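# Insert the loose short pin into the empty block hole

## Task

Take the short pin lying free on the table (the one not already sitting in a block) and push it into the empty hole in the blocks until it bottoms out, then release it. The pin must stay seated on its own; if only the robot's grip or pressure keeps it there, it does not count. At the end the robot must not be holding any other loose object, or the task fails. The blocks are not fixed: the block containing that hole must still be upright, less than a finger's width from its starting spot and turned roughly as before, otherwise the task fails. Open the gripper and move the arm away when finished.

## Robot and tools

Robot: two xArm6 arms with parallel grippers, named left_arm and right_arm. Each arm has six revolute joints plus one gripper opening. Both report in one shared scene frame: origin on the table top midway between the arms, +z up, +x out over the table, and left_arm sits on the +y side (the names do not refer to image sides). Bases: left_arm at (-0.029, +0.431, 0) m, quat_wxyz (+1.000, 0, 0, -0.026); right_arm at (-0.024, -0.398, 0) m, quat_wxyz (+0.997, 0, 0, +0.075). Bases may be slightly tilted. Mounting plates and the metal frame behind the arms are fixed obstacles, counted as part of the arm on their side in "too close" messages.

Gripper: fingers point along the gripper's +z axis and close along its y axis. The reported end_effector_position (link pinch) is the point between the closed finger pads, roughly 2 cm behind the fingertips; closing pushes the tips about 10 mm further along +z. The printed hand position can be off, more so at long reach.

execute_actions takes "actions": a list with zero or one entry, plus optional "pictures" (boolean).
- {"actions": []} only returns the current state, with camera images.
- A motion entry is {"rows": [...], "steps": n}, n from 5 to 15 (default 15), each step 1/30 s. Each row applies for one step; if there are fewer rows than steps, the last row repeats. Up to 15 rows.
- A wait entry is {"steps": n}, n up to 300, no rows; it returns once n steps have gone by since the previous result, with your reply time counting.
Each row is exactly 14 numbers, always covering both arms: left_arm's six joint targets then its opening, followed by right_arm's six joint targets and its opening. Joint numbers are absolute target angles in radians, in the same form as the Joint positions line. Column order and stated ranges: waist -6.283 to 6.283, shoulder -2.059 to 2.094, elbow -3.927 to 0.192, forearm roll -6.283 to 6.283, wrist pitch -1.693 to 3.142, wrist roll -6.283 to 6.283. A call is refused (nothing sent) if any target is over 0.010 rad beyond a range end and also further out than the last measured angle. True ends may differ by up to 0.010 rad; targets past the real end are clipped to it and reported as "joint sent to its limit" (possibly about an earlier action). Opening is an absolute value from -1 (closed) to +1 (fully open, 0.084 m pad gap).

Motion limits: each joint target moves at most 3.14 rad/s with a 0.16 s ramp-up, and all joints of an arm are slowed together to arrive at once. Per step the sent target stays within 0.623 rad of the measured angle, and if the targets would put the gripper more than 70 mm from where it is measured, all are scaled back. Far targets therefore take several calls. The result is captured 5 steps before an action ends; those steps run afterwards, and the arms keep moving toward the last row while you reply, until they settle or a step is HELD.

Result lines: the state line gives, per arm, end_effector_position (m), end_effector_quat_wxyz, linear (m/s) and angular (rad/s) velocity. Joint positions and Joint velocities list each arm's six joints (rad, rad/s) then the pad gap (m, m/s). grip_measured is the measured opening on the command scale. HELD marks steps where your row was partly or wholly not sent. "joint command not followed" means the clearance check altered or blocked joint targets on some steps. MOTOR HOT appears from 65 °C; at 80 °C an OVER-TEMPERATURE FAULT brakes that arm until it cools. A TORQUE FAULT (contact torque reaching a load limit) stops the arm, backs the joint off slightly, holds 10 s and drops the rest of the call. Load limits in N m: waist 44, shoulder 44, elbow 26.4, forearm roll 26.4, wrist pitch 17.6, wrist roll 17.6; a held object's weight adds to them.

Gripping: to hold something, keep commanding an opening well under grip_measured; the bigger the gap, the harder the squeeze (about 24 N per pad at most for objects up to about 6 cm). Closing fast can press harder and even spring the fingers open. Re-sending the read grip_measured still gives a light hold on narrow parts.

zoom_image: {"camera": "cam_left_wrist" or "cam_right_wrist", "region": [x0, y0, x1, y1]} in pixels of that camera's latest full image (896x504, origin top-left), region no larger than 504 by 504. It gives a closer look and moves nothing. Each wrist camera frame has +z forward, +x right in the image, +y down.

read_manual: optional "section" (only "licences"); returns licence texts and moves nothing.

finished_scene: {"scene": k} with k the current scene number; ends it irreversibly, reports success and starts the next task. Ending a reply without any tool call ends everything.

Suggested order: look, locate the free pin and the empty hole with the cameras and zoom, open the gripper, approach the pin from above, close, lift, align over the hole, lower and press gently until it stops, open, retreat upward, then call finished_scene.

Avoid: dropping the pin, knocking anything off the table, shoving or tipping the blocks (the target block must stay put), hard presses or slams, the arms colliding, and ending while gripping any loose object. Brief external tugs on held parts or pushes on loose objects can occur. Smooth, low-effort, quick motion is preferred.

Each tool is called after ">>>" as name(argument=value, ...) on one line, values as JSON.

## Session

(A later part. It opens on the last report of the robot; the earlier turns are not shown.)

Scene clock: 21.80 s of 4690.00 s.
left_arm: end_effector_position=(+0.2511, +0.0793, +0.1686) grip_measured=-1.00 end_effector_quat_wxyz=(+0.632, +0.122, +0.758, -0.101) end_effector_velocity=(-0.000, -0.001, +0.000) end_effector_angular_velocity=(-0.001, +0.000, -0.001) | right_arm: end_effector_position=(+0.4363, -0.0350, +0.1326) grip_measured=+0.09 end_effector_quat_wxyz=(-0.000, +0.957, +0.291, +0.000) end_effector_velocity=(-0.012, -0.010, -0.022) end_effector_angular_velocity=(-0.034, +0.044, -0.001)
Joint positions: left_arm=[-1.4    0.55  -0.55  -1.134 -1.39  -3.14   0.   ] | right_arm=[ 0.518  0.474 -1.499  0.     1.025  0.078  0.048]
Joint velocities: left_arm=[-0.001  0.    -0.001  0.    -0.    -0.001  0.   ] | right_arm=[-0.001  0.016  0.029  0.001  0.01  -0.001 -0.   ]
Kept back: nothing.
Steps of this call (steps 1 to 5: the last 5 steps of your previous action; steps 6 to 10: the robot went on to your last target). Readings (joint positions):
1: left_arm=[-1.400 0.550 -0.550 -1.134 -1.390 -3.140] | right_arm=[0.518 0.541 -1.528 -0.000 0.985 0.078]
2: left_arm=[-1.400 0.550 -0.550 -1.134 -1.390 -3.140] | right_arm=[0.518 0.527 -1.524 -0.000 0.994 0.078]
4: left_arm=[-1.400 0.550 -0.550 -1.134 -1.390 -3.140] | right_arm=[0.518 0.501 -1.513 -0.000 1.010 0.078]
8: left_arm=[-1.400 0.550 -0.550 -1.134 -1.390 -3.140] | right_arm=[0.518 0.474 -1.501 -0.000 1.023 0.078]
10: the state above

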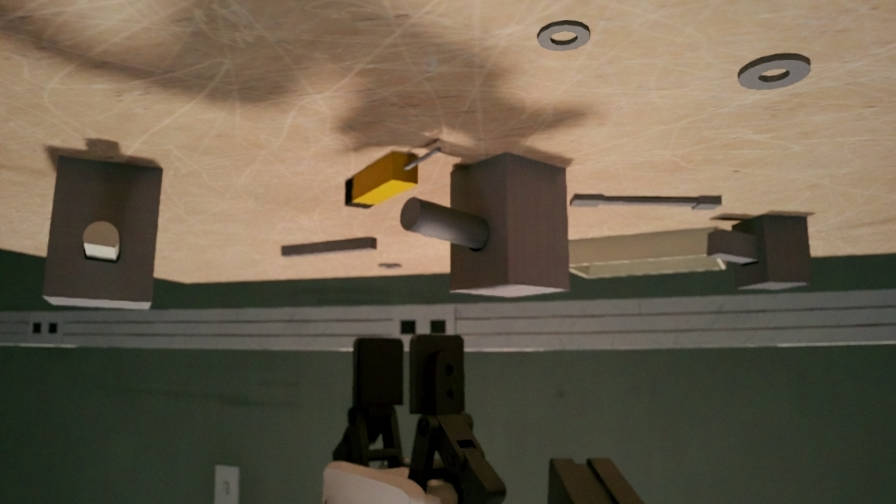

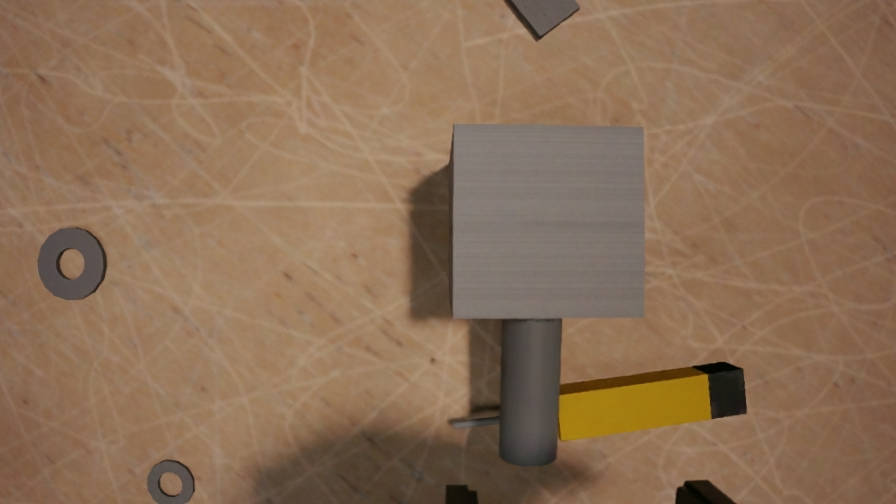

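>>> execute_actions(actions=[{"steps": 20}], pictures=true)

>>> zoom_image(camera="cam_left_wrist", region=[390, 170, 510, 270])

Scene clock: 22.47 s of 4690.00 s.
left_arm: end_effector_position=(+0.2511, +0.0793, +0.1686) grip_measured=-1.00 end_effector_quat_wxyz=(+0.632, +0.122, +0.758, -0.101) end_effector_velocity=(+0.000, +0.000, +0.000) end_effector_angular_velocity=(-0.001, -0.000, +0.000) | right_arm: end_effector_position=(+0.4362, -0.0351, +0.1327) grip_measured=+0.09 end_effector_quat_wxyz=(+0.000, +0.957, +0.291, -0.000) end_effector_velocity=(-0.001, +0.000, -0.001) end_effector_angular_velocity=(-0.002, +0.002, +0.000)
Joint positions: left_arm=[-1.4    0.55  -0.55  -1.134 -1.39  -3.14   0.   ] | right_arm=[ 0.518  0.474 -1.499  0.     1.025  0.078  0.048]
Joint velocities: left_arm=[ 0.    -0.001  0.     0.    -0.     0.     0.   ] | right_arm=[ 0.001  0.002 -0.    -0.     0.     0.001 -0.   ]
Kept back: nothing.
Steps of this call (steps 1 to 20: the robot went on to your last target). Readings (joint positions):
1: left_arm=[-1.400 0.550 -0.550 -1.134 -1.390 -3.140] | right_arm=[0.518 0.475 -1.498 0.000 1.025 0.078]
2: left_arm=[-1.400 0.550 -0.550 -1.134 -1.390 -3.140] | right_arm=[0.518 0.475 -1.498 0.000 1.025 0.078]
4: left_arm=[-1.400 0.550 -0.550 -1.134 -1.390 -3.140] | right_arm=[0.518 0.475 -1.498 0.000 1.025 0.078]
8: left_arm=[-1.400 0.550 -0.550 -1.134 -1.390 -3.140] | right_arm=[0.518 0.474 -1.499 0.000 1.025 0.078]
20: the state above

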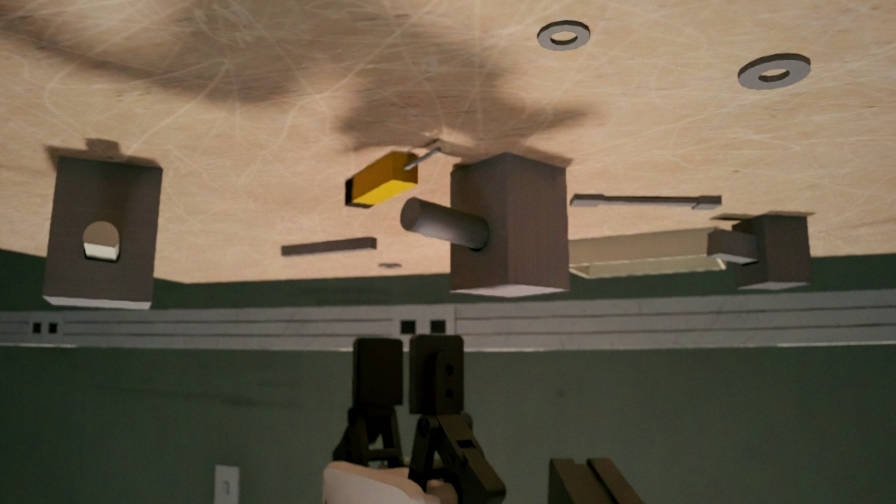

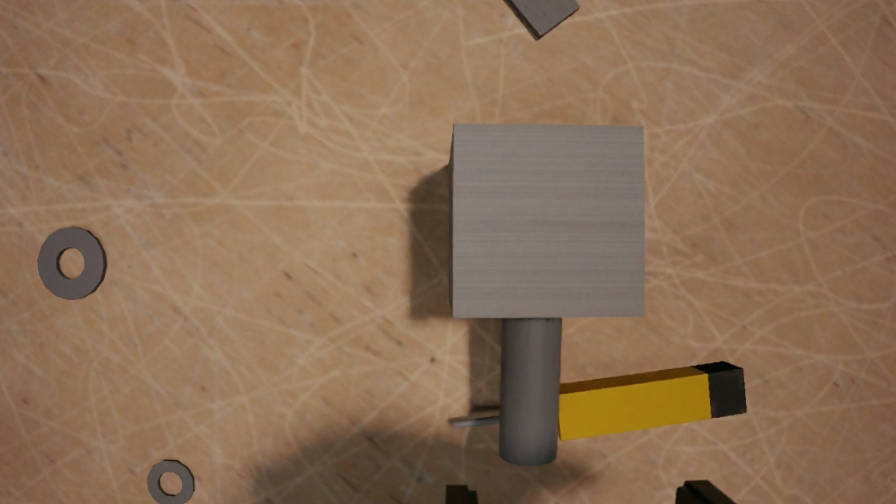

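Region (390, 170, 510, 270) of cam_left_wrist's 896x504 image, scaled by 4.200, with more detail than that image has.

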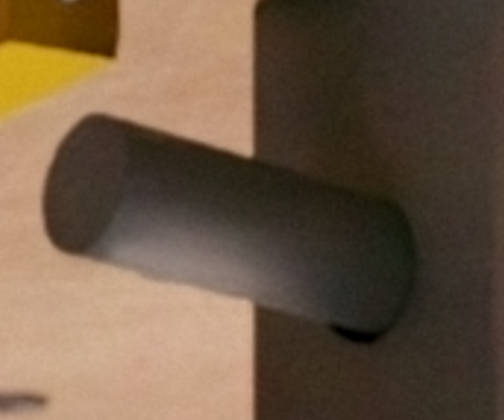

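>>> finished_scene(scene=2)

The scene is finished: the task was done.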